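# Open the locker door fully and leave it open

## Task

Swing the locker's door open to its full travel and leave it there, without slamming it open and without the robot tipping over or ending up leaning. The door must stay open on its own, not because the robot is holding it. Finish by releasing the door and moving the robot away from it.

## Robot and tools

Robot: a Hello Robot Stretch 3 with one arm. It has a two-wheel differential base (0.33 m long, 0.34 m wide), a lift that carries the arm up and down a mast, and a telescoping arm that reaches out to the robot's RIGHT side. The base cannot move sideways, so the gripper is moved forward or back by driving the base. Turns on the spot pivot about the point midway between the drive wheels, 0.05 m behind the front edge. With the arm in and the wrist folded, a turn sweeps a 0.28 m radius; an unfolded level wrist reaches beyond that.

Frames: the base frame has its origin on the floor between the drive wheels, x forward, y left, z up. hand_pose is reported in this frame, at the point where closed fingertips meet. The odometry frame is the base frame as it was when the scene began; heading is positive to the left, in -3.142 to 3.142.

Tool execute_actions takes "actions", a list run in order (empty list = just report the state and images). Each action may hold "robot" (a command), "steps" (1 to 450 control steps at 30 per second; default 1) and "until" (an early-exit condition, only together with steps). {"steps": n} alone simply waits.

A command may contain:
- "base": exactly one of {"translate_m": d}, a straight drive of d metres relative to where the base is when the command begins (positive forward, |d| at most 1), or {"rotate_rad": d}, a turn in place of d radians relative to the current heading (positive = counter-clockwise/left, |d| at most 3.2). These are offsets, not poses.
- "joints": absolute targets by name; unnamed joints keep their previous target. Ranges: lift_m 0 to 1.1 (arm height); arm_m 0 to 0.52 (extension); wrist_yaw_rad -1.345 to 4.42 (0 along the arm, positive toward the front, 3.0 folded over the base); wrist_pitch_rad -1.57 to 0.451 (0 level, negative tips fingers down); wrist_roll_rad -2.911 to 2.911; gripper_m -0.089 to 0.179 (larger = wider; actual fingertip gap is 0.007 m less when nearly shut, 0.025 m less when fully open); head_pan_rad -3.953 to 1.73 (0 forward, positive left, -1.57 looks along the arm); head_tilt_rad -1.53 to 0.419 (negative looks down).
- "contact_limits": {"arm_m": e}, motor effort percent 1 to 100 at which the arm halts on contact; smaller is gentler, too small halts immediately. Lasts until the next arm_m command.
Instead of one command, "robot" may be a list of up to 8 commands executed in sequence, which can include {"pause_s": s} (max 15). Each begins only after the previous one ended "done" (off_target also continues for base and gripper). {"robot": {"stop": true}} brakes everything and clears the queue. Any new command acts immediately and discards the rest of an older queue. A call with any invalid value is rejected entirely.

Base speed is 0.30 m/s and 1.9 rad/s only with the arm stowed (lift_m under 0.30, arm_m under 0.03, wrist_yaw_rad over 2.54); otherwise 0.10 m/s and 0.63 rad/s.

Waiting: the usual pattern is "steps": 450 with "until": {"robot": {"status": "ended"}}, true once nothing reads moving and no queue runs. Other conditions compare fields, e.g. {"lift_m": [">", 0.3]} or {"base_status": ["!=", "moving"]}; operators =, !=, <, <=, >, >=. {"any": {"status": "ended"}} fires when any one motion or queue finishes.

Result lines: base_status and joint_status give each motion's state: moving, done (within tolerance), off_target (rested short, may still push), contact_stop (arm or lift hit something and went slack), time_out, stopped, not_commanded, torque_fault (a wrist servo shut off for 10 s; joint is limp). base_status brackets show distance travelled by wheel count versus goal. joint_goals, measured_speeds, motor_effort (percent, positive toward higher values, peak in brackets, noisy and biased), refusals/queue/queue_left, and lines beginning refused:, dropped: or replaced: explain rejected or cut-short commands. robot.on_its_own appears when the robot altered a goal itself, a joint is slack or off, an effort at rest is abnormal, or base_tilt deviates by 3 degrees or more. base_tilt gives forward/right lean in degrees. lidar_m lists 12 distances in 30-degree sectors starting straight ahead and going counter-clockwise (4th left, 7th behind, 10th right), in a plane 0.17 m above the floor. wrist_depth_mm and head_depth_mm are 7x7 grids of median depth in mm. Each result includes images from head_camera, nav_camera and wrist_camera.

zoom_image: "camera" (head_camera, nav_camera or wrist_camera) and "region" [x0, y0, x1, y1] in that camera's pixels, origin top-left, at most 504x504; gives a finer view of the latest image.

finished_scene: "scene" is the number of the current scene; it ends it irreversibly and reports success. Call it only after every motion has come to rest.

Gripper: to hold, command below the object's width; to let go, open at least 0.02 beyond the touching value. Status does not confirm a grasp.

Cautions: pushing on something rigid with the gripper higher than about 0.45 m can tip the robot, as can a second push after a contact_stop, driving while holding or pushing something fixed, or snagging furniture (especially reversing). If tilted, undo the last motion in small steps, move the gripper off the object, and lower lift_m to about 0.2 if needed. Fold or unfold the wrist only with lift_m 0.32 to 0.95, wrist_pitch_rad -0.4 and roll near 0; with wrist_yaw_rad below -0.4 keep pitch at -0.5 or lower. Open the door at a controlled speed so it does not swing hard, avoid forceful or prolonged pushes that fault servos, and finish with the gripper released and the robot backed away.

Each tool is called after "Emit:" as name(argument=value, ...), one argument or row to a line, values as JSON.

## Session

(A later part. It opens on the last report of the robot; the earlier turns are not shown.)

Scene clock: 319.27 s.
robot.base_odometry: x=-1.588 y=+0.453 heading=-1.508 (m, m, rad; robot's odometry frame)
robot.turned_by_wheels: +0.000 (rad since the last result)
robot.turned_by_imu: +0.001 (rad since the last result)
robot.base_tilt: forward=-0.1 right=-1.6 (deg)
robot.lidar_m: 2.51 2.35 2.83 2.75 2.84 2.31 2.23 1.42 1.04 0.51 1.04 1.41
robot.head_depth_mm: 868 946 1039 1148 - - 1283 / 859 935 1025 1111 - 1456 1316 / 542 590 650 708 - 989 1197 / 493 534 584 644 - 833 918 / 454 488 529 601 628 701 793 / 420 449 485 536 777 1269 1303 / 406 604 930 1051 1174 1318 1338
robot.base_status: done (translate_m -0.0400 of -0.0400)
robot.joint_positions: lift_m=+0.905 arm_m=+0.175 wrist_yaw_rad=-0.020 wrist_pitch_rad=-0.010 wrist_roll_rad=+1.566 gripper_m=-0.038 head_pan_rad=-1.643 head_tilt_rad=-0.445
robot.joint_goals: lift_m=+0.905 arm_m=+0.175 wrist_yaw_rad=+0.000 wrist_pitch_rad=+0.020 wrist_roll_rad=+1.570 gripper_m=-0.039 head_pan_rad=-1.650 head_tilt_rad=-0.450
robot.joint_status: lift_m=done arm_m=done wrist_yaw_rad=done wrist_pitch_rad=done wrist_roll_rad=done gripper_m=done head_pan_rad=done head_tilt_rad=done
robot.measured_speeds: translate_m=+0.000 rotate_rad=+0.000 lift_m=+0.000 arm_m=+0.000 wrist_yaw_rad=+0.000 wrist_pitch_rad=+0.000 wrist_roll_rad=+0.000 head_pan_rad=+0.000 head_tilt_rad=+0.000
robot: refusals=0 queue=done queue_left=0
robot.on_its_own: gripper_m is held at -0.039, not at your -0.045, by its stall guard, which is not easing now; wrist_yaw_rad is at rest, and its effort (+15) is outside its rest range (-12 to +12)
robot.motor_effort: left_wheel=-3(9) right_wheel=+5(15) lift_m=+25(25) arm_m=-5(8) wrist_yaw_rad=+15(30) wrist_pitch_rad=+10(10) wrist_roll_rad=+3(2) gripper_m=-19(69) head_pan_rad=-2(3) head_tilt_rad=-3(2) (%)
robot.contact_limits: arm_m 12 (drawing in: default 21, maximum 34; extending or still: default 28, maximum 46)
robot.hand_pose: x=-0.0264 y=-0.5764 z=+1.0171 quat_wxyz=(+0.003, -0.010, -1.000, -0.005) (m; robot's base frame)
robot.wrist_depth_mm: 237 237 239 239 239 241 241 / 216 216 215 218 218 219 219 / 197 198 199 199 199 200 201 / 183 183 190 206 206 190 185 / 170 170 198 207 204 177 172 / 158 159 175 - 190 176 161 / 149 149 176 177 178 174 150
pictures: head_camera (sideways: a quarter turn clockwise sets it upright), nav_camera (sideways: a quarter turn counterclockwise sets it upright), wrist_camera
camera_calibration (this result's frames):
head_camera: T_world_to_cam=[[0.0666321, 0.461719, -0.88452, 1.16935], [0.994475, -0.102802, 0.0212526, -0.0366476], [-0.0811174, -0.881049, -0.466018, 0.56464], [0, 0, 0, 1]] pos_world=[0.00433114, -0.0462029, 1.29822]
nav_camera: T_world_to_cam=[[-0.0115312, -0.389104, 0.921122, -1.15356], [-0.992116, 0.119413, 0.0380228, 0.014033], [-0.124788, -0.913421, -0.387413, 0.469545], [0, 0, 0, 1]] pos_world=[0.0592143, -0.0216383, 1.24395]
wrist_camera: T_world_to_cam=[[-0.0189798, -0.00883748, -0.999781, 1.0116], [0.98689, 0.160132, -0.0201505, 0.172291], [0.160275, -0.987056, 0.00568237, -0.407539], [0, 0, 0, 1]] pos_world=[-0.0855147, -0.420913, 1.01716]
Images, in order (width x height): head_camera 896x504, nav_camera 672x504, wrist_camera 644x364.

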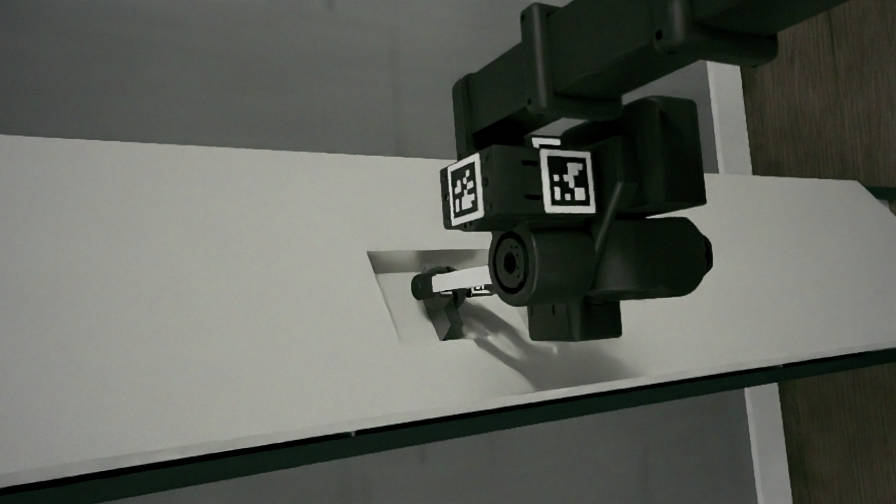

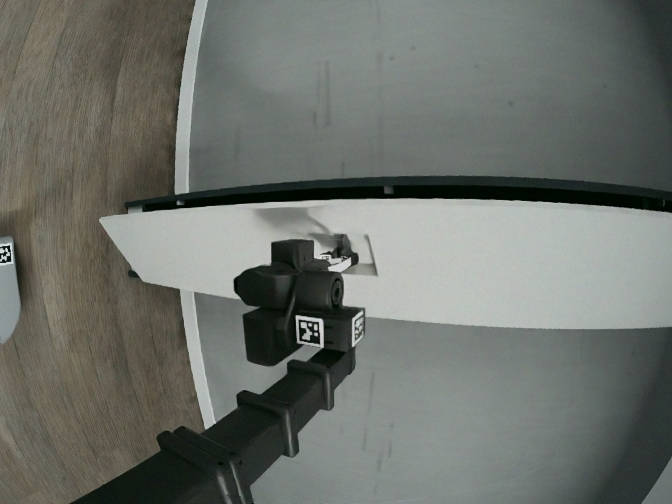

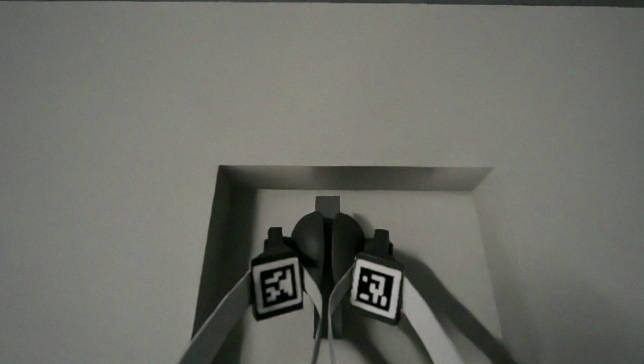

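Emit:
execute_actions(
  actions=[
    {"robot": {"joints": {"gripper_m": 0.04}}, "steps": 30, "until": {"robot": {"gripper_m": [">", 0.03]}}},
    {"robot": {"joints": {"arm_m": 0.05, "head_pan_rad": -1.75, "head_tilt_rad": -0.6}}, "steps": 90, "until": {"robot": {"arm_m": ["<", 0.075]}}},
    {"robot": {"base": {"translate_m": 0.17}, "joints": {"gripper_m": 0.0, "wrist_roll_rad": 0.0}}, "steps": 150, "until": {"robot": {"status": "ended"}}},
  ],
)

Scene clock: 357.30 s.
robot.base_odometry: x=-1.578 y=+0.284 heading=-1.508 (m, m, rad; robot's odometry frame)
robot.turned_by_wheels: +0.000 (rad since the last result)
robot.turned_by_imu: +0.003 (rad since the last result)
robot.base_tilt: forward=-0.2 right=-1.6 (deg)
robot.lidar_m: 2.34 2.20 2.83 2.75 2.85 2.49 2.40 1.42 0.56 0.52 1.04 1.42
robot.head_depth_mm: 888 1026 1172 1346 - - 1163 / 538 616 718 858 - - 1171 / 473 531 652 695 - - 1176 / 429 483 545 611 - - 1175 / 825 901 990 - - 1396 1202 / 790 897 1027 1155 1350 1423 1224 / 814 895 999 1130 1305 1421 1228
robot.base_status: done (translate_m +0.1700 of +0.1700)
robot.joint_positions: lift_m=+0.905 arm_m=+0.050 wrist_yaw_rad=-0.001 wrist_pitch_rad=-0.003 wrist_roll_rad=+0.008 gripper_m=+0.000 head_pan_rad=-1.743 head_tilt_rad=-0.592
robot.joint_goals: lift_m=+0.905 arm_m=+0.050 wrist_yaw_rad=+0.000 wrist_pitch_rad=+0.020 wrist_roll_rad=+0.000 gripper_m=+0.000 head_pan_rad=-1.750 head_tilt_rad=-0.600
robot.joint_status: lift_m=done arm_m=done wrist_yaw_rad=done wrist_pitch_rad=done wrist_roll_rad=done gripper_m=done head_pan_rad=done head_tilt_rad=done
robot.measured_speeds: translate_m=+0.000 rotate_rad=+0.000 lift_m=+0.000 arm_m=+0.000 wrist_yaw_rad=+0.000 wrist_pitch_rad=+0.000 wrist_roll_rad=+0.000 head_pan_rad=+0.000 head_tilt_rad=+0.000
robot: refusals=0 queue=done queue_left=0
robot.motor_effort: left_wheel=-1(3) right_wheel=+0(5) lift_m=+25(25) arm_m=-3(5) wrist_yaw_rad=+1(14) wrist_pitch_rad=+8(10) wrist_roll_rad=-5(7) gripper_m=-2(83) head_pan_rad=-3(11) head_tilt_rad=-3(14) (%)
robot.hand_pose: x=-0.0217 y=-0.4514 z=+1.0192 quat_wxyz=(+0.705, +0.001, -0.710, -0.002) (m; robot's base frame)
robot.wrist_depth_mm: 686 682 671 665 635 217 299 / 691 697 684 678 660 226 314 / 712 719 712 694 673 236 336 / 751 744 747 714 685 269 364 / 775 767 764 742 717 324 393 / 810 790 783 - 246 305 728 / 839 820 808 798 759 295 769
pictures: head_camera (sideways: a quarter turn clockwise sets it upright), nav_camera (sideways: a quarter turn counterclockwise sets it upright), wrist_camera
camera_calibration (this result's frames):
head_camera: T_world_to_cam=[[0.133711, 0.575812, -0.806574, 1.0673], [0.978798, -0.204162, 0.0165107, -0.0303749], [-0.155165, -0.791681, -0.590902, 0.727575], [0, 0, 0, 1]] pos_world=[-0.0000848614, -0.0447582, 1.29128]
nav_camera: T_world_to_cam=[[-0.0727094, -0.515164, 0.854002, -1.06564], [-0.976318, 0.211698, 0.0445804, 0.00540734], [-0.203757, -0.830536, -0.518356, 0.640413], [0, 0, 0, 1]] pos_world=[0.0582861, -0.0182356, 1.24178]
wrist_camera: T_world_to_cam=[[-0.999807, -0.0186675, 0.00607063, -0.0360558], [-0.0093791, 0.182618, -0.983139, 1.11775], [0.0172441, -0.983007, -0.182758, -0.0942087], [0, 0, 0, 1]] pos_world=[-0.0239408, -0.297402, 1.0819]
Images, in order (width x height): head_camera 896x504, nav_camera 672x504, wrist_camera 644x364.

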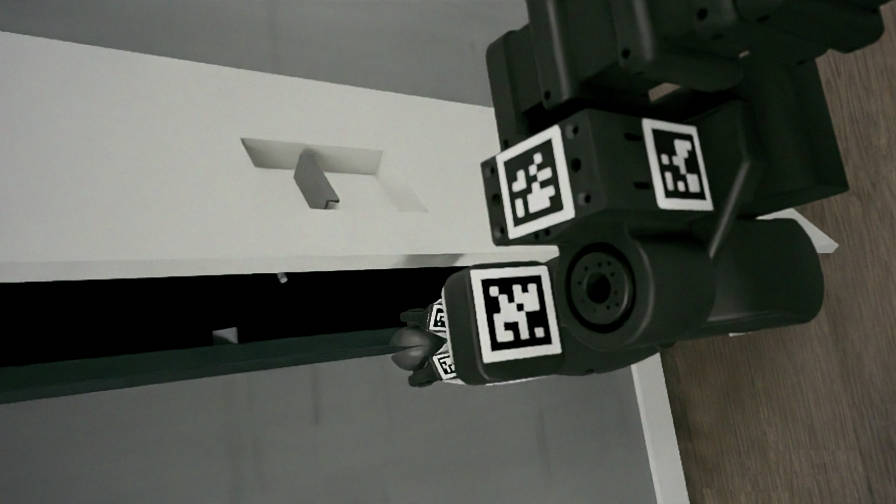

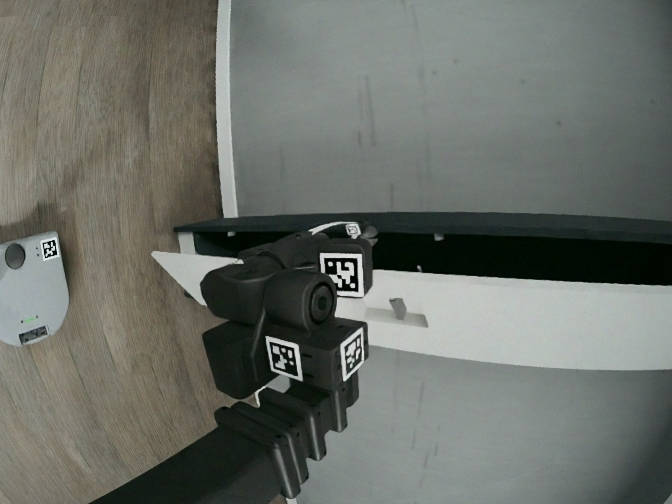

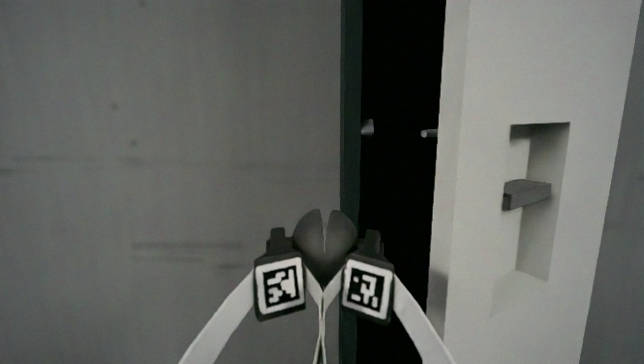

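Emit:
execute_actions(
  actions=[
    {"robot": {"joints": {"lift_m": 0.76, "arm_m": 0.19, "head_tilt_rad": -0.75, "head_pan_rad": -1.7}, "contact_limits": {"arm_m": 15}}, "steps": 120, "until": {"robot": {"status": "ended"}}},
    {"robot": {"base": {"translate_m": -0.2}, "joints": {"wrist_yaw_rad": -0.3}}, "steps": 60, "until": {"robot": {"translate_m": ["<", -0.05]}}},
    {"robot": {"joints": {"arm_m": 0.12}}, "steps": 150, "until": {"robot": {"status": "ended"}}},
  ],
)

Scene clock: 393.33 s.
robot.base_odometry: x=-1.590 y=+0.483 heading=-1.508 (m, m, rad; robot's odometry frame)
robot.turned_by_wheels: +0.000 (rad since the last result)
robot.turned_by_imu: +0.002 (rad since the last result)
robot.base_tilt: forward=-0.2 right=-1.7 (deg)
robot.lidar_m: 2.54 2.37 2.83 2.74 2.85 2.29 2.20 1.43 0.42 0.56 1.04 1.42
robot.head_depth_mm: 891 1076 1262 1534 1506 1333 - / 368 409 474 1408 1573 - 1135 / 471 488 535 655 - 1255 1155 / 617 709 810 - - 1260 1154 / 850 964 1117 1315 1318 1312 1155 / 833 945 1093 1254 1297 1305 1160 / 819 901 916 1214 1483 1311 1158
robot.base_status: done (translate_m -0.2000 of -0.2000)
robot.joint_positions: lift_m=+0.760 arm_m=+0.120 wrist_yaw_rad=-0.299 wrist_pitch_rad=-0.003 wrist_roll_rad=+0.004 gripper_m=+0.000 head_pan_rad=-1.707 head_tilt_rad=-0.741
robot.joint_goals: lift_m=+0.760 arm_m=+0.120 wrist_yaw_rad=-0.300 wrist_pitch_rad=+0.020 wrist_roll_rad=+0.000 gripper_m=+0.000 head_pan_rad=-1.700 head_tilt_rad=-0.750
robot.joint_status: lift_m=done arm_m=done wrist_yaw_rad=done wrist_pitch_rad=done wrist_roll_rad=done gripper_m=done head_pan_rad=done head_tilt_rad=done
robot.measured_speeds: translate_m=+0.000 rotate_rad=+0.000 lift_m=+0.000 arm_m=+0.000 wrist_yaw_rad=+0.000 wrist_pitch_rad=+0.000 wrist_roll_rad=+0.000 head_pan_rad=+0.000 head_tilt_rad=+0.000
robot: refusals=0 queue=done queue_left=0
robot.motor_effort: left_wheel=-1(10) right_wheel=+0(34) lift_m=+24(23) arm_m=-3(3) wrist_yaw_rad=-1(52) wrist_pitch_rad=+8(8) wrist_roll_rad=-3(5) gripper_m=-2(6) head_pan_rad=+1(4) head_tilt_rad=-3(14) (%)
robot.hand_pose: x=-0.0970 y=-0.5100 z=+0.8742 quat_wxyz=(+0.698, -0.104, -0.701, -0.106) (m; robot's base frame)
robot.wrist_depth_mm: 419 524 553 289 146 104 89 / 412 539 569 296 148 106 91 / 401 552 596 307 152 107 93 / 398 569 606 317 184 118 96 / 389 589 625 325 186 131 98 / 384 606 642 - 178 132 101 / 377 619 682 392 207 120 103
pictures: head_camera (sideways: a quarter turn clockwise sets it upright), nav_camera (sideways: a quarter turn counterclockwise sets it upright), wrist_camera
camera_calibration (this result's frames):
head_camera: T_world_to_cam=[[0.128157, 0.692042, -0.71039, 0.941966], [0.985244, -0.170779, 0.0113731, -0.023723], [-0.113449, -0.701365, -0.703716, 0.874067], [0, 0, 0, 1]] pos_world=[0.00181567, -0.0428914, 1.28453]
nav_camera: T_world_to_cam=[[-0.0704389, -0.636949, 0.767681, -0.953112], [-0.984274, 0.169361, 0.050207, -0.00186019], [-0.161994, -0.752072, -0.638863, 0.796933], [0, 0, 0, 1]] pos_world=[0.0601314, -0.00741841, 1.24091]
wrist_camera: T_world_to_cam=[[-0.961159, 0.275817, 0.00988732, 0.0391155], [0.0411518, 0.178644, -0.983053, 0.987946], [-0.272909, -0.944463, -0.183056, -0.185235], [0, 0, 0, 1]] pos_world=[-0.0536119, -0.362227, 0.936908]
Images, in order (width x height): head_camera 896x504, nav_camera 672x504, wrist_camera 644x364.

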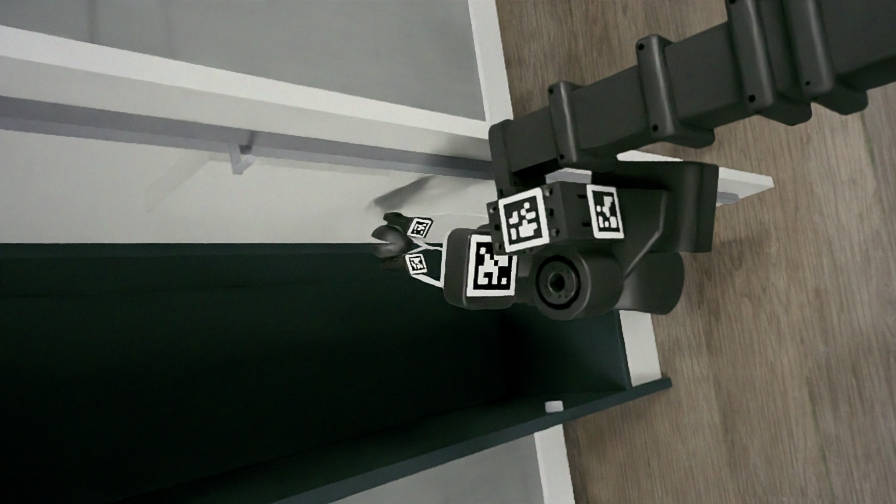

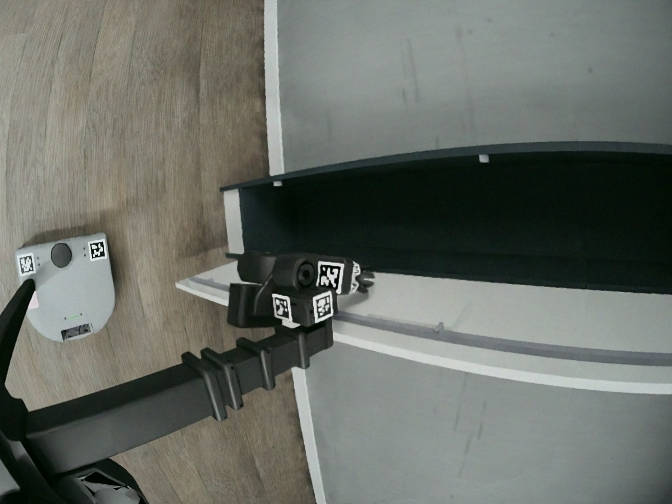

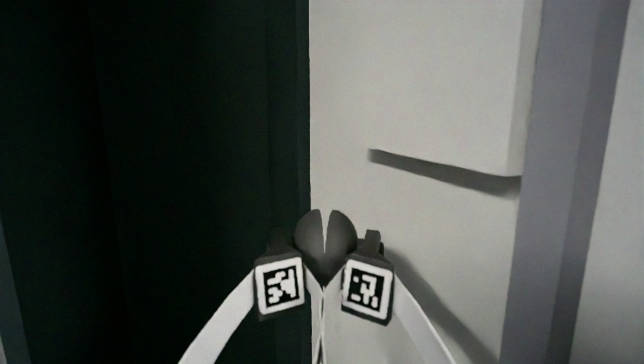

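Emit:
execute_actions(
  actions=[
    {"robot": {"base": {"translate_m": -0.07}, "joints": {"head_pan_rad": -1.8}}, "steps": 90, "until": {"robot": {"status": "ended"}}},
  ],
)

Scene clock: 409.73 s.
robot.base_odometry: x=-1.595 y=+0.553 heading=-1.508 (m, m, rad; robot's odometry frame)
robot.turned_by_wheels: +0.000 (rad since the last result)
robot.turned_by_imu: +0.001 (rad since the last result)
robot.base_tilt: forward=-0.1 right=-1.6 (deg)
robot.lidar_m: 2.61 2.44 2.81 2.74 2.85 2.22 2.14 1.42 0.48 0.57 0.73 1.41
robot.head_depth_mm: 985 1135 1346 1643 1509 1328 - / 405 466 1208 1554 1546 - - / 432 485 553 652 - 1235 1158 / 478 521 606 743 - 1263 1156 / 527 609 725 913 - 1283 1157 / 597 885 1078 1287 1312 1300 1158 / 818 921 1053 1224 1274 1289 1161
robot.base_status: done (translate_m -0.0700 of -0.0700)
robot.joint_positions: lift_m=+0.760 arm_m=+0.120 wrist_yaw_rad=-0.299 wrist_pitch_rad=-0.003 wrist_roll_rad=+0.004 gripper_m=+0.000 head_pan_rad=-1.793 head_tilt_rad=-0.741
robot.joint_goals: lift_m=+0.760 arm_m=+0.120 wrist_yaw_rad=-0.300 wrist_pitch_rad=+0.020 wrist_roll_rad=+0.000 gripper_m=+0.000 head_pan_rad=-1.800 head_tilt_rad=-0.750
robot.joint_status: lift_m=done arm_m=done wrist_yaw_rad=done wrist_pitch_rad=done wrist_roll_rad=done gripper_m=done head_pan_rad=done head_tilt_rad=done
robot.measured_speeds: translate_m=+0.000 rotate_rad=+0.000 lift_m=+0.000 arm_m=+0.000 wrist_yaw_rad=+0.000 wrist_pitch_rad=+0.000 wrist_roll_rad=+0.000 head_pan_rad=+0.000 head_tilt_rad=+0.000
robot: refusals=0 queue=done queue_left=0
robot.motor_effort: left_wheel=+0(7) right_wheel=-1(11) lift_m=+24(24) arm_m=-1(4) wrist_yaw_rad=-1(19) wrist_pitch_rad=+8(8) wrist_roll_rad=-2(2) gripper_m=-2(4) head_pan_rad=-3(10) head_tilt_rad=-4(4) (%)
robot.hand_pose: x=-0.0968 y=-0.5099 z=+0.8743 quat_wxyz=(+0.698, -0.104, -0.701, -0.106) (m; robot's base frame)
robot.wrist_depth_mm: 500 528 311 228 166 139 126 / 514 543 320 237 170 142 129 / 521 563 329 243 174 144 133 / 518 568 339 253 198 164 136 / 516 590 616 257 202 167 139 / 503 606 652 - 201 171 144 / 488 622 378 287 220 174 146
pictures: head_camera (sideways: a quarter turn clockwise sets it upright), nav_camera (sideways: a quarter turn counterclockwise sets it upright), wrist_camera
camera_calibration (this result's frames):
head_camera: T_world_to_cam=[[0.187249, 0.678453, -0.71038, 0.941593], [0.966888, -0.254947, 0.0113726, -0.0236103], [-0.173394, -0.688988, -0.703726, 0.874446], [0, 0, 0, 1]] pos_world=[-0.00186011, -0.0423632, 1.28453]
nav_camera: T_world_to_cam=[[-0.125003, -0.628534, 0.767672, -0.952768], [-0.966045, 0.253449, 0.0502075, -0.00197203], [-0.226123, -0.735329, -0.638873, 0.797338], [0, 0, 0, 1]] pos_world=[0.0592925, -0.0120406, 1.24091]
wrist_camera: T_world_to_cam=[[-0.96131, 0.275292, 0.0098914, 0.0389108], [0.040995, 0.178476, -0.98309, 0.987894], [-0.272402, -0.944648, -0.182857, -0.185252], [0, 0, 0, 1]] pos_world=[-0.0535564, -0.362026, 0.936929]
Images, in order (width x height): head_camera 896x504, nav_camera 672x504, wrist_camera 644x364.

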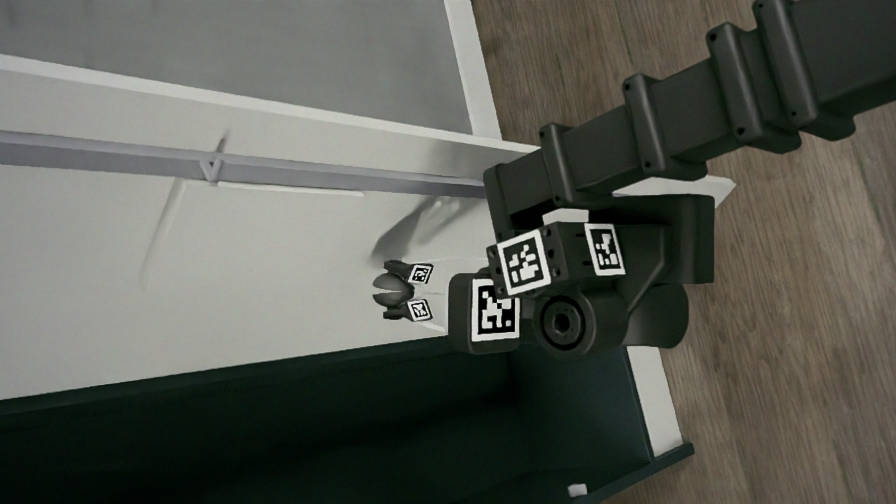

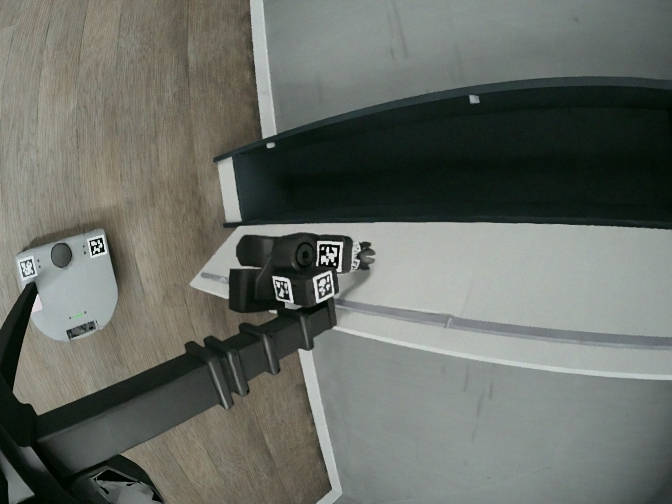

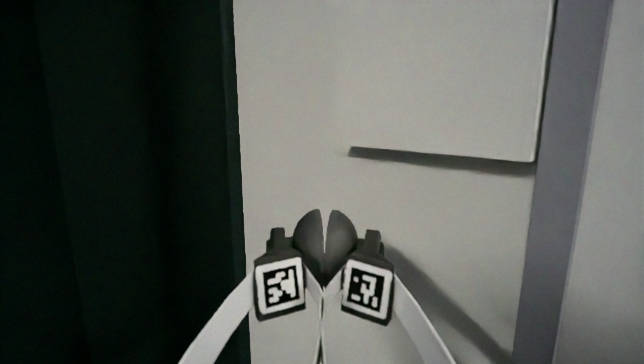

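Emit:
execute_actions(
  actions=[
    {"robot": {"base": {"translate_m": -0.06}, "joints": {"arm_m": 0.14}, "contact_limits": {"arm_m": 12}}, "steps": 90, "until": {"robot": {"status": "ended"}}},
  ],
)

Scene clock: 427.17 s.
robot.base_odometry: x=-1.598 y=+0.613 heading=-1.508 (m, m, rad; robot's odometry frame)
robot.turned_by_wheels: +0.000 (rad since the last result)
robot.turned_by_imu: +0.001 (rad since the last result)
robot.base_tilt: forward=-0.1 right=-1.6 (deg)
robot.lidar_m: 2.67 2.49 2.82 2.74 2.85 2.15 2.07 1.42 0.50 0.54 0.73 1.42
robot.head_depth_mm: 983 1136 1336 1635 1501 1333 - / 935 1100 1290 1564 1545 - - / 424 477 560 666 - 1258 1154 / 457 506 579 694 - 1262 1154 / 488 546 663 - - 1307 1156 / 526 612 736 1217 1313 1304 1156 / 585 909 1056 1236 1315 1273 1159
robot.base_status: done (translate_m -0.0600 of -0.0600)
robot.joint_positions: lift_m=+0.760 arm_m=+0.140 wrist_yaw_rad=-0.298 wrist_pitch_rad=-0.003 wrist_roll_rad=+0.004 gripper_m=+0.000 head_pan_rad=-1.793 head_tilt_rad=-0.741
robot.joint_goals: lift_m=+0.760 arm_m=+0.140 wrist_yaw_rad=-0.300 wrist_pitch_rad=+0.020 wrist_roll_rad=+0.000 gripper_m=+0.000 head_pan_rad=-1.800 head_tilt_rad=-0.750
robot.joint_status: lift_m=done arm_m=done wrist_yaw_rad=done wrist_pitch_rad=done wrist_roll_rad=done gripper_m=done head_pan_rad=done head_tilt_rad=done
robot.measured_speeds: translate_m=+0.000 rotate_rad=+0.000 lift_m=+0.000 arm_m=+0.000 wrist_yaw_rad=+0.000 wrist_pitch_rad=+0.000 wrist_roll_rad=+0.000 head_pan_rad=+0.000 head_tilt_rad=+0.000
robot: refusals=0 queue=done queue_left=0
robot.motor_effort: left_wheel=+0(4) right_wheel=-1(7) lift_m=+24(24) arm_m=+2(6) wrist_yaw_rad=-1(9) wrist_pitch_rad=+8(8) wrist_roll_rad=-2(3) gripper_m=-2(3) head_pan_rad=-3(3) head_tilt_rad=-4(4) (%)
robot.contact_limits: arm_m 12 (drawing in: default 21, maximum 34; extending or still: default 28, maximum 46)
robot.hand_pose: x=-0.0967 y=-0.5295 z=+0.8742 quat_wxyz=(+0.698, -0.104, -0.701, -0.106) (m; robot's base frame)
robot.wrist_depth_mm: 482 496 222 162 138 124 119 / 497 506 230 168 141 128 121 / 515 528 239 172 145 132 124 / 524 545 248 200 168 136 127 / 540 563 262 204 171 140 129 / 548 580 286 - 171 144 132 / 567 601 275 225 186 149 137
pictures: head_camera (sideways: a quarter turn clockwise sets it upright), nav_camera (sideways: a quarter turn counterclockwise sets it upright), wrist_camera
camera_calibration (this result's frames):
head_camera: T_world_to_cam=[[0.187272, 0.678546, -0.710285, 0.941469], [0.966887, -0.254951, 0.0113678, -0.0236041], [-0.173374, -0.688894, -0.703823, 0.874571], [0, 0, 0, 1]] pos_world=[-0.0018597, -0.0423609, 1.28452]
nav_camera: T_world_to_cam=[[-0.125028, -0.628635, 0.767585, -0.952654], [-0.966046, 0.253445, 0.0502121, -0.00197807], [-0.226106, -0.735244, -0.638977, 0.797473], [0, 0, 0, 1]] pos_world=[0.0592943, -0.0120327, 1.24091]
wrist_camera: T_world_to_cam=[[-0.961395, 0.274993, 0.00988523, 0.0442333], [0.0410305, 0.178783, -0.983033, 0.991434], [-0.272094, -0.944677, -0.183164, -0.20352], [0, 0, 0, 1]] pos_world=[-0.05353, -0.381676, 0.936897]
Images, in order (width x height): head_camera 896x504, nav_camera 672x504, wrist_camera 644x364.

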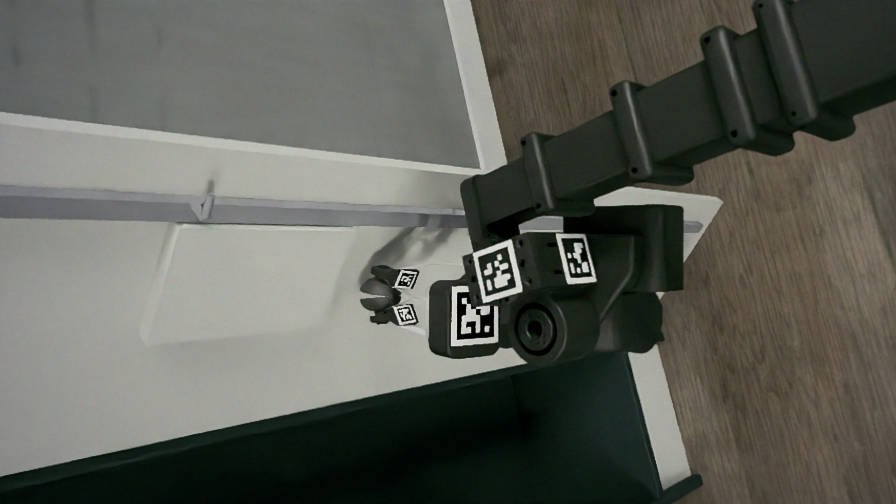

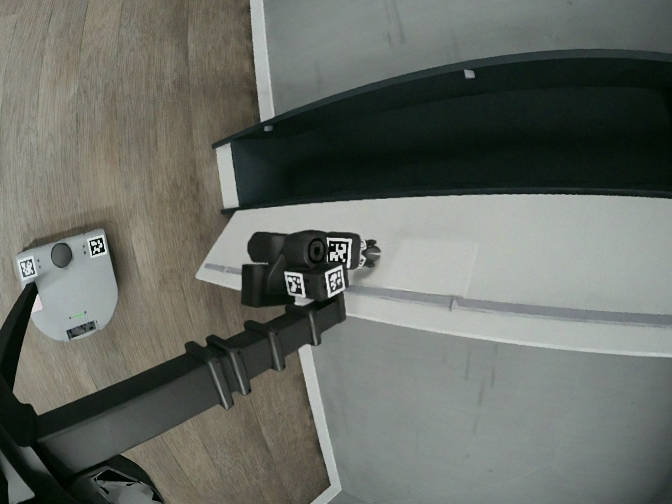

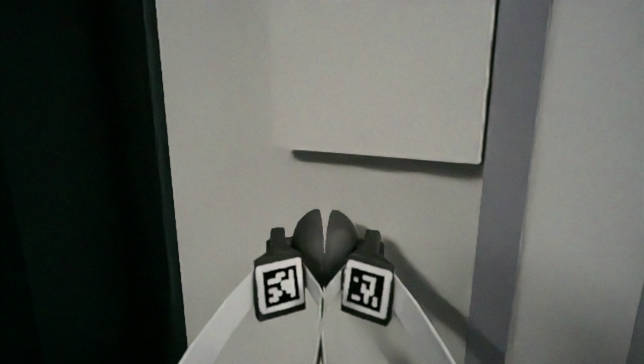

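Emit:
execute_actions(
  actions=[
    {"robot": {"base": {"translate_m": -0.06}, "joints": {"arm_m": 0.17}, "contact_limits": {"arm_m": 12}}, "steps": 90, "until": {"robot": {"status": "ended"}}},
    {"robot": {"base": {"translate_m": -0.03}, "joints": {"arm_m": 0.20}, "contact_limits": {"arm_m": 12}}, "steps": 90, "until": {"robot": {"status": "ended"}}},
  ],
)

Scene clock: 437.77 s.
robot.base_odometry: x=-1.604 y=+0.703 heading=-1.508 (m, m, rad; robot's odometry frame)
robot.turned_by_wheels: +0.000 (rad since the last result)
robot.turned_by_imu: +0.002 (rad since the last result)
robot.base_tilt: forward=-0.1 right=-1.6 (deg)
robot.lidar_m: 2.76 2.57 2.84 2.74 2.82 2.06 1.98 1.42 0.60 0.61 0.73 1.42
robot.head_depth_mm: 984 1134 1345 1637 1504 1326 - / 957 1094 1297 1567 1534 - - / 921 1045 1245 1456 - 1284 1148 / 513 576 680 - 1103 1283 1155 / 521 576 677 - 1126 1283 1154 / 527 591 704 849 1094 1304 1158 / 532 609 715 1172 1320 1276 1158
robot.base_status: done (translate_m -0.0300 of -0.0300)
robot.joint_positions: lift_m=+0.760 arm_m=+0.200 wrist_yaw_rad=-0.300 wrist_pitch_rad=-0.003 wrist_roll_rad=+0.004 gripper_m=+0.000 head_pan_rad=-1.793 head_tilt_rad=-0.741
robot.joint_goals: lift_m=+0.760 arm_m=+0.200 wrist_yaw_rad=-0.300 wrist_pitch_rad=+0.020 wrist_roll_rad=+0.000 gripper_m=+0.000 head_pan_rad=-1.800 head_tilt_rad=-0.750
robot.joint_status: lift_m=done arm_m=done wrist_yaw_rad=done wrist_pitch_rad=done wrist_roll_rad=done gripper_m=done head_pan_rad=done head_tilt_rad=done
robot.measured_speeds: translate_m=+0.000 rotate_rad=+0.000 lift_m=+0.000 arm_m=+0.000 wrist_yaw_rad=+0.000 wrist_pitch_rad=+0.000 wrist_roll_rad=+0.000 head_pan_rad=+0.000 head_tilt_rad=+0.000
robot: refusals=0 queue=done queue_left=0
robot.motor_effort: left_wheel=+0(5) right_wheel=-1(10) lift_m=+23(23) arm_m=+2(10) wrist_yaw_rad=+0(1) wrist_pitch_rad=+8(9) wrist_roll_rad=-2(2) gripper_m=-2(2) head_pan_rad=-3(3) head_tilt_rad=-4(4) (%)
robot.contact_limits: arm_m 12 (drawing in: default 21, maximum 34; extending or still: default 28, maximum 46)
robot.hand_pose: x=-0.0971 y=-0.5894 z=+0.8742 quat_wxyz=(+0.698, -0.105, -0.701, -0.107) (m; robot's base frame)
robot.wrist_depth_mm: 182 177 154 150 147 157 687 / 188 182 159 154 151 162 722 / 195 189 163 159 157 167 749 / 202 196 188 183 173 172 761 / 211 203 195 186 177 179 813 / 217 211 203 - 176 186 841 / 228 219 210 203 195 804 879
pictures: head_camera (sideways: a quarter turn clockwise sets it upright), nav_camera (sideways: a quarter turn counterclockwise sets it upright), wrist_camera
camera_calibration (this result's frames):
head_camera: T_world_to_cam=[[0.187405, 0.678877, -0.709933, 0.941009], [0.966865, -0.255035, 0.01135, -0.0235808], [-0.173353, -0.688537, -0.704178, 0.875032], [0, 0, 0, 1]] pos_world=[-0.00186121, -0.0423518, 1.2845]
nav_camera: T_world_to_cam=[[-0.125163, -0.628999, 0.767264, -0.952236], [-0.966031, 0.253499, 0.0502293, -0.00200044], [-0.226095, -0.734914, -0.639361, 0.797972], [0, 0, 0, 1]] pos_world=[0.0593001, -0.0120072, 1.24091]
wrist_camera: T_world_to_cam=[[-0.960968, 0.276484, 0.00988472, 0.0612552], [0.0413126, 0.178734, -0.98303, 1.00215], [-0.273558, -0.944251, -0.18318, -0.260067], [0, 0, 0, 1]] pos_world=[-0.0536807, -0.441623, 0.936895]
Images, in order (width x height): head_camera 896x504, nav_camera 672x504, wrist_camera 644x364.

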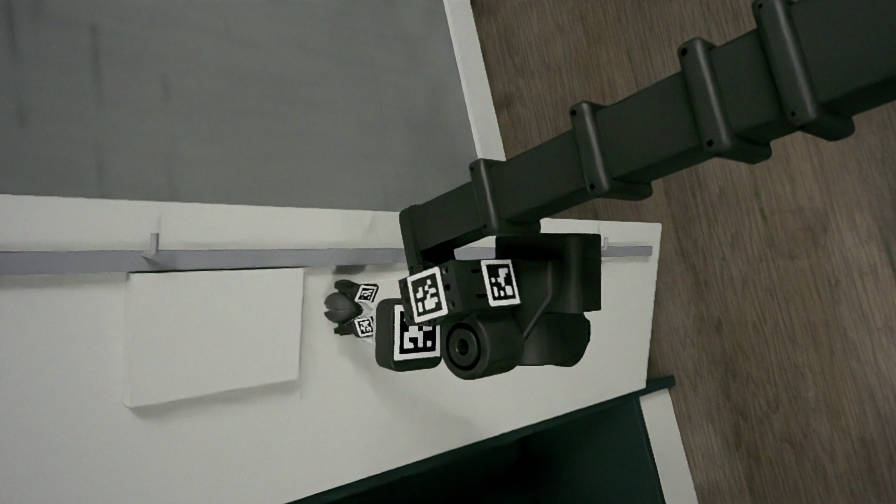

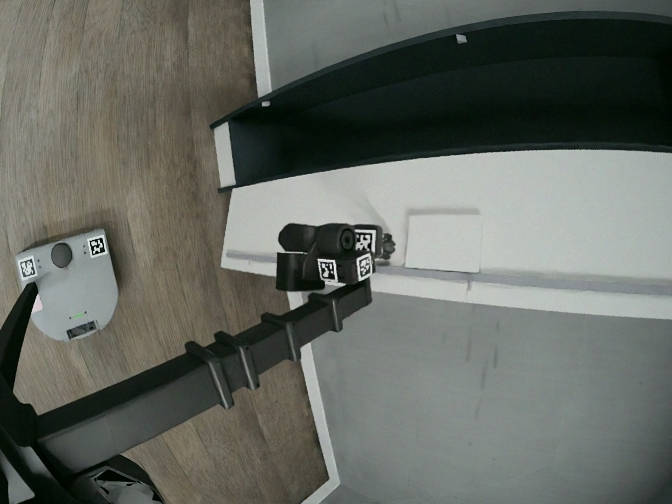

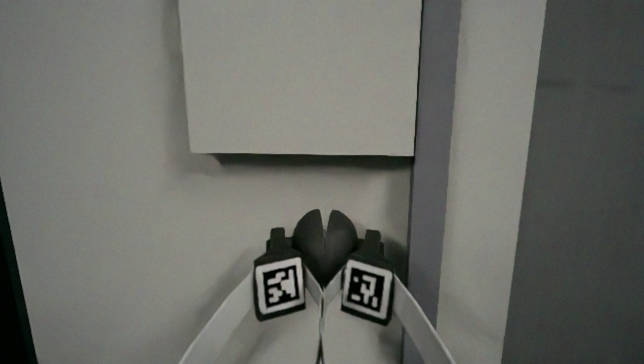

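Emit:
execute_actions(
  actions=[
    {"robot": [{"joints": {"arm_m": 0.215}, "contact_limits": {"arm_m": 12}}, {"joints": {"arm_m": 0.23}, "contact_limits": {"arm_m": 12}}, {"joints": {"arm_m": 0.245}, "contact_limits": {"arm_m": 12}}, {"joints": {"arm_m": 0.26}, "contact_limits": {"arm_m": 12}}, {"joints": {"arm_m": 0.275}, "contact_limits": {"arm_m": 12}}, {"joints": {"arm_m": 0.29}, "contact_limits": {"arm_m": 12}}], "steps": 300, "until": {"robot": {"status": "ended"}}},
  ],
)

Scene clock: 455.90 s.
robot.base_odometry: x=-1.604 y=+0.703 heading=-1.507 (m, m, rad; robot's odometry frame)
robot.turned_by_wheels: +0.000 (rad since the last result)
robot.turned_by_imu: +0.003 (rad since the last result)
robot.base_tilt: forward=-0.2 right=-1.7 (deg)
robot.lidar_m: 2.76 2.57 2.84 2.75 2.81 2.06 1.98 1.43 0.69 0.67 0.73 1.42
robot.head_depth_mm: 986 1139 1340 1639 1510 1330 - / 959 1099 1296 1567 1543 - - / 917 1065 1247 1464 - 1292 1152 / 582 658 763 - 1167 1306 1155 / 576 635 727 - 1130 1310 1154 / 566 639 730 881 1097 1293 1156 / 557 629 726 1171 1312 1277 1159
robot.base_status: done (translate_m -0.0300 of -0.0300)
robot.joint_positions: lift_m=+0.760 arm_m=+0.267 wrist_yaw_rad=-0.296 wrist_pitch_rad=-0.006 wrist_roll_rad=+0.004 gripper_m=+0.000 head_pan_rad=-1.793 head_tilt_rad=-0.741
robot.joint_goals: lift_m=+0.760 arm_m=+0.267 wrist_yaw_rad=-0.300 wrist_pitch_rad=+0.020 wrist_roll_rad=+0.000 gripper_m=+0.000 head_pan_rad=-1.800 head_tilt_rad=-0.750
robot.joint_status: lift_m=done arm_m=contact_stop wrist_yaw_rad=done wrist_pitch_rad=done wrist_roll_rad=done gripper_m=done head_pan_rad=done head_tilt_rad=done
robot.measured_speeds: translate_m=+0.000 rotate_rad=+0.000 lift_m=+0.000 arm_m=-0.015 wrist_yaw_rad=+0.000 wrist_pitch_rad=+0.000 wrist_roll_rad=+0.000 head_pan_rad=+0.000 head_tilt_rad=+0.000
robot: refusals=0 queue=dropped queue_left=0
robot.on_its_own: arm_m is slack since a contact_stop, until your next command for it (your +0.275 is given up)
robot.motor_effort: left_wheel=+3(3) right_wheel=-11(11) lift_m=+24(24) arm_m=+8(18) wrist_yaw_rad=-4(4) wrist_pitch_rad=+9(10) wrist_roll_rad=-2(2) gripper_m=-2(2) head_pan_rad=-3(4) head_tilt_rad=-3(3) (%)
robot.contact_limits: arm_m 12 (drawing in: default 21, maximum 34; extending or still: default 28, maximum 46)
robot.hand_pose: x=-0.0960 y=-0.6565 z=+0.8733 quat_wxyz=(+0.698, -0.102, -0.701, -0.106) (m; robot's base frame)
robot.wrist_depth_mm: 142 146 139 142 149 173 591 / 146 151 144 147 154 179 628 / 150 155 157 151 159 186 646 / 155 160 167 175 183 194 682 / 159 165 172 178 189 200 712 / 164 170 177 - 195 208 730 / 169 176 186 194 202 219 775
pictures: head_camera (sideways: a quarter turn clockwise sets it upright), nav_camera (sideways: a quarter turn counterclockwise sets it upright), wrist_camera
dropped: robot: command 4 of its queue: arm_m: contact_stop
camera_calibration (this result's frames):
head_camera: T_world_to_cam=[[0.187413, 0.678907, -0.709902, 0.940969], [0.966865, -0.255037, 0.0113485, -0.0235787], [-0.173347, -0.688506, -0.704209, 0.875073], [0, 0, 0, 1]] pos_world=[-0.00186112, -0.042351, 1.2845]
nav_camera: T_world_to_cam=[[-0.125172, -0.629032, 0.767236, -0.952199], [-0.966031, 0.253498, 0.0502308, -0.00200241], [-0.22609, -0.734886, -0.639395, 0.798016], [0, 0, 0, 1]] pos_world=[0.0593007, -0.0120047, 1.24091]
wrist_camera: T_world_to_cam=[[-0.962152, 0.272337, 0.00981718, 0.0780731], [0.0414998, 0.182031, -0.982417, 1.01491], [-0.269335, -0.944827, -0.186443, -0.320424], [0, 0, 0, 1]] pos_world=[-0.053302, -0.508752, 0.936556]
Images, in order (width x height): head_camera 896x504, nav_camera 672x504, wrist_camera 644x364.

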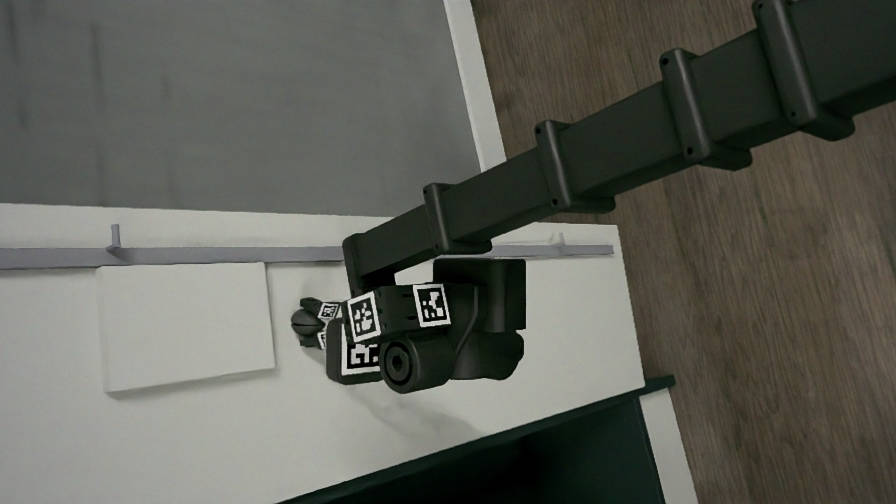

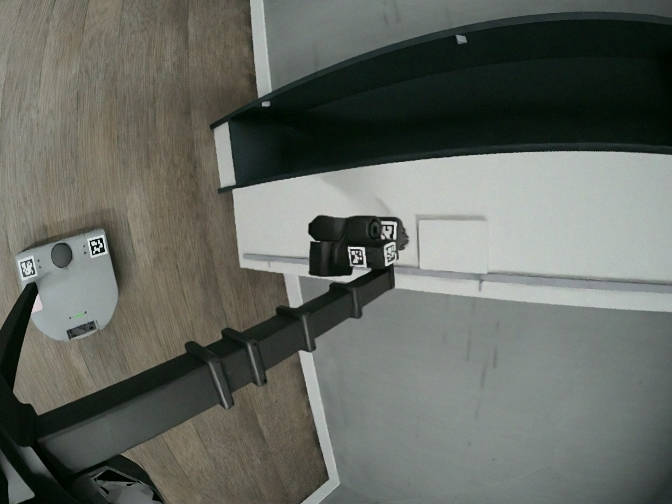

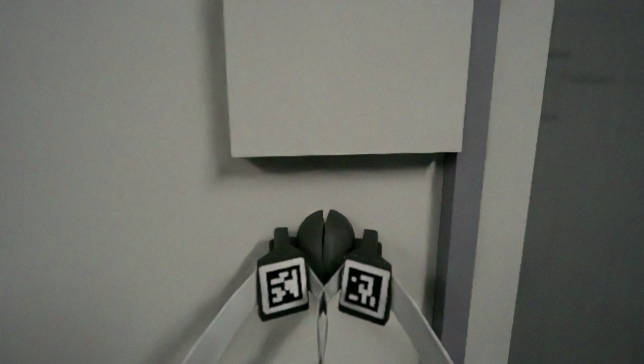

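Emit:
execute_actions(
  actions=[
    {"robot": {"joints": {"arm_m": 0.0, "wrist_yaw_rad": 0.0}}, "steps": 200, "until": {"robot": {"status": "ended"}}},
  ],
)

Scene clock: 467.03 s.
robot.base_odometry: x=-1.604 y=+0.703 heading=-1.508 (m, m, rad; robot's odometry frame)
robot.turned_by_wheels: +0.000 (rad since the last result)
robot.turned_by_imu: +0.001 (rad since the last result)
robot.base_tilt: forward=-0.2 right=-1.6 (deg)
robot.lidar_m: 2.75 2.58 2.84 2.75 2.82 2.06 1.98 1.42 0.68 0.67 0.73 1.41
robot.head_depth_mm: 986 1133 1345 1646 1503 1341 - / 959 1095 1290 1570 1508 - - / 919 1064 1241 1498 1510 1374 - / 581 656 772 924 1138 - - / 575 634 757 890 1087 - 1145 / 564 637 739 868 1110 1302 1158 / 557 628 727 1176 1317 1277 1158
robot.base_status: done (translate_m -0.0300 of -0.0300)
robot.joint_positions: lift_m=+0.760 arm_m=+0.000 wrist_yaw_rad=-0.001 wrist_pitch_rad=-0.002 wrist_roll_rad=+0.004 gripper_m=+0.000 head_pan_rad=-1.793 head_tilt_rad=-0.741
robot.joint_goals: lift_m=+0.760 arm_m=+0.000 wrist_yaw_rad=+0.000 wrist_pitch_rad=+0.020 wrist_roll_rad=+0.000 gripper_m=+0.000 head_pan_rad=-1.800 head_tilt_rad=-0.750
robot.joint_status: lift_m=done arm_m=done wrist_yaw_rad=done wrist_pitch_rad=done wrist_roll_rad=done gripper_m=done head_pan_rad=done head_tilt_rad=done
robot.measured_speeds: translate_m=+0.000 rotate_rad=+0.000 lift_m=+0.000 arm_m=+0.000 wrist_yaw_rad=+0.000 wrist_pitch_rad=+0.000 wrist_roll_rad=+0.000 head_pan_rad=+0.000 head_tilt_rad=+0.000
robot: refusals=0 queue=done queue_left=0
robot.motor_effort: left_wheel=-1(3) right_wheel=-1(10) lift_m=+23(23) arm_m=-3(5) wrist_yaw_rad=+1(5) wrist_pitch_rad=+8(9) wrist_roll_rad=-2(2) gripper_m=-2(3) head_pan_rad=-4(2) head_tilt_rad=-3(4) (%)
robot.hand_pose: x=-0.0216 y=-0.4015 z=+0.8743 quat_wxyz=(+0.706, +0.001, -0.708, -0.001) (m; robot's base frame)
robot.wrist_depth_mm: 483 659 690 407 377 383 693 / 495 671 703 415 387 714 708 / 515 671 731 430 414 725 735 / 663 670 746 446 432 751 761 / 832 663 793 452 444 778 780 / 846 678 820 - 455 807 814 / 891 679 835 489 476 856 843
pictures: head_camera (sideways: a quarter turn clockwise sets it upright), nav_camera (sideways: a quarter turn counterclockwise sets it upright), wrist_camera
camera_calibration (this result's frames):
head_camera: T_world_to_cam=[[0.187416, 0.678907, -0.709902, 0.940969], [0.966864, -0.255041, 0.0113485, -0.0235787], [-0.17335, -0.688505, -0.704209, 0.875073], [0, 0, 0, 1]] pos_world=[-0.00186129, -0.042351, 1.2845]
nav_camera: T_world_to_cam=[[-0.125174, -0.629031, 0.767236, -0.952199], [-0.96603, 0.253503, 0.0502308, -0.00200241], [-0.226093, -0.734885, -0.639395, 0.798016], [0, 0, 0, 1]] pos_world=[0.0593006, -0.0120049, 1.24091]
wrist_camera: T_world_to_cam=[[-0.999769, -0.0190913, 0.00989605, -0.0376506], [-0.0132144, 0.182394, -0.983137, 0.965966], [0.0169643, -0.98304, -0.182604, -0.0717089], [0, 0, 0, 1]] pos_world=[-0.0236607, -0.247398, 0.936955]
Images, in order (width x height): head_camera 896x504, nav_camera 672x504, wrist_camera 644x364.

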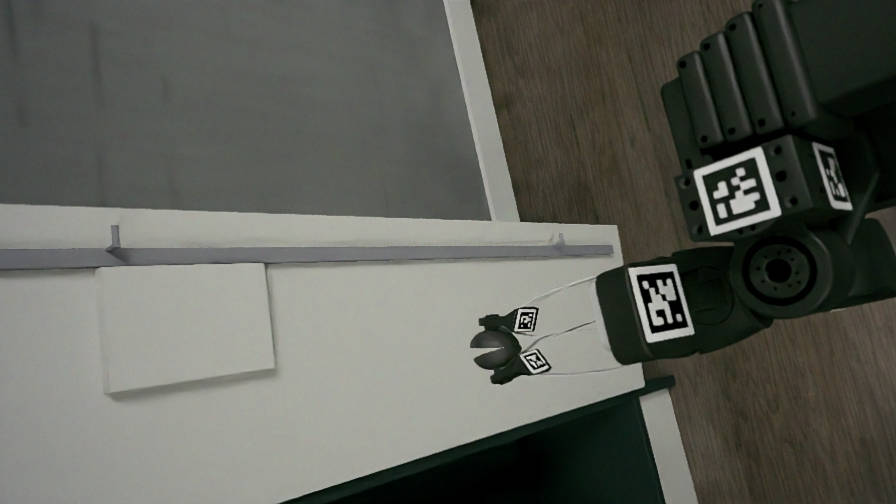

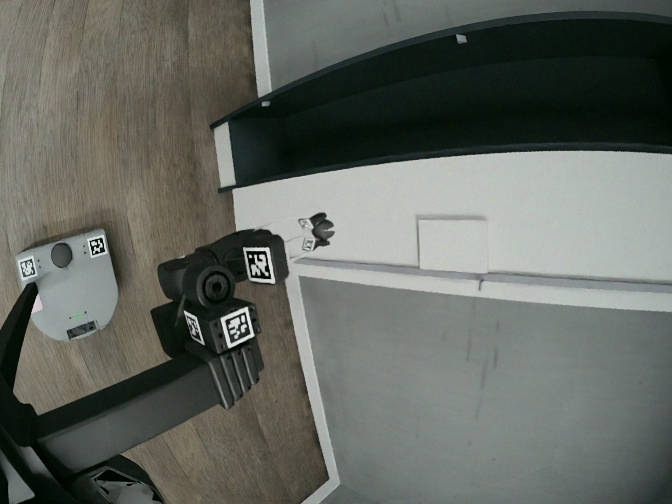

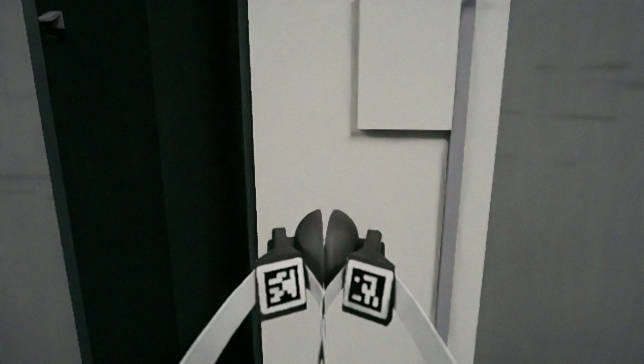

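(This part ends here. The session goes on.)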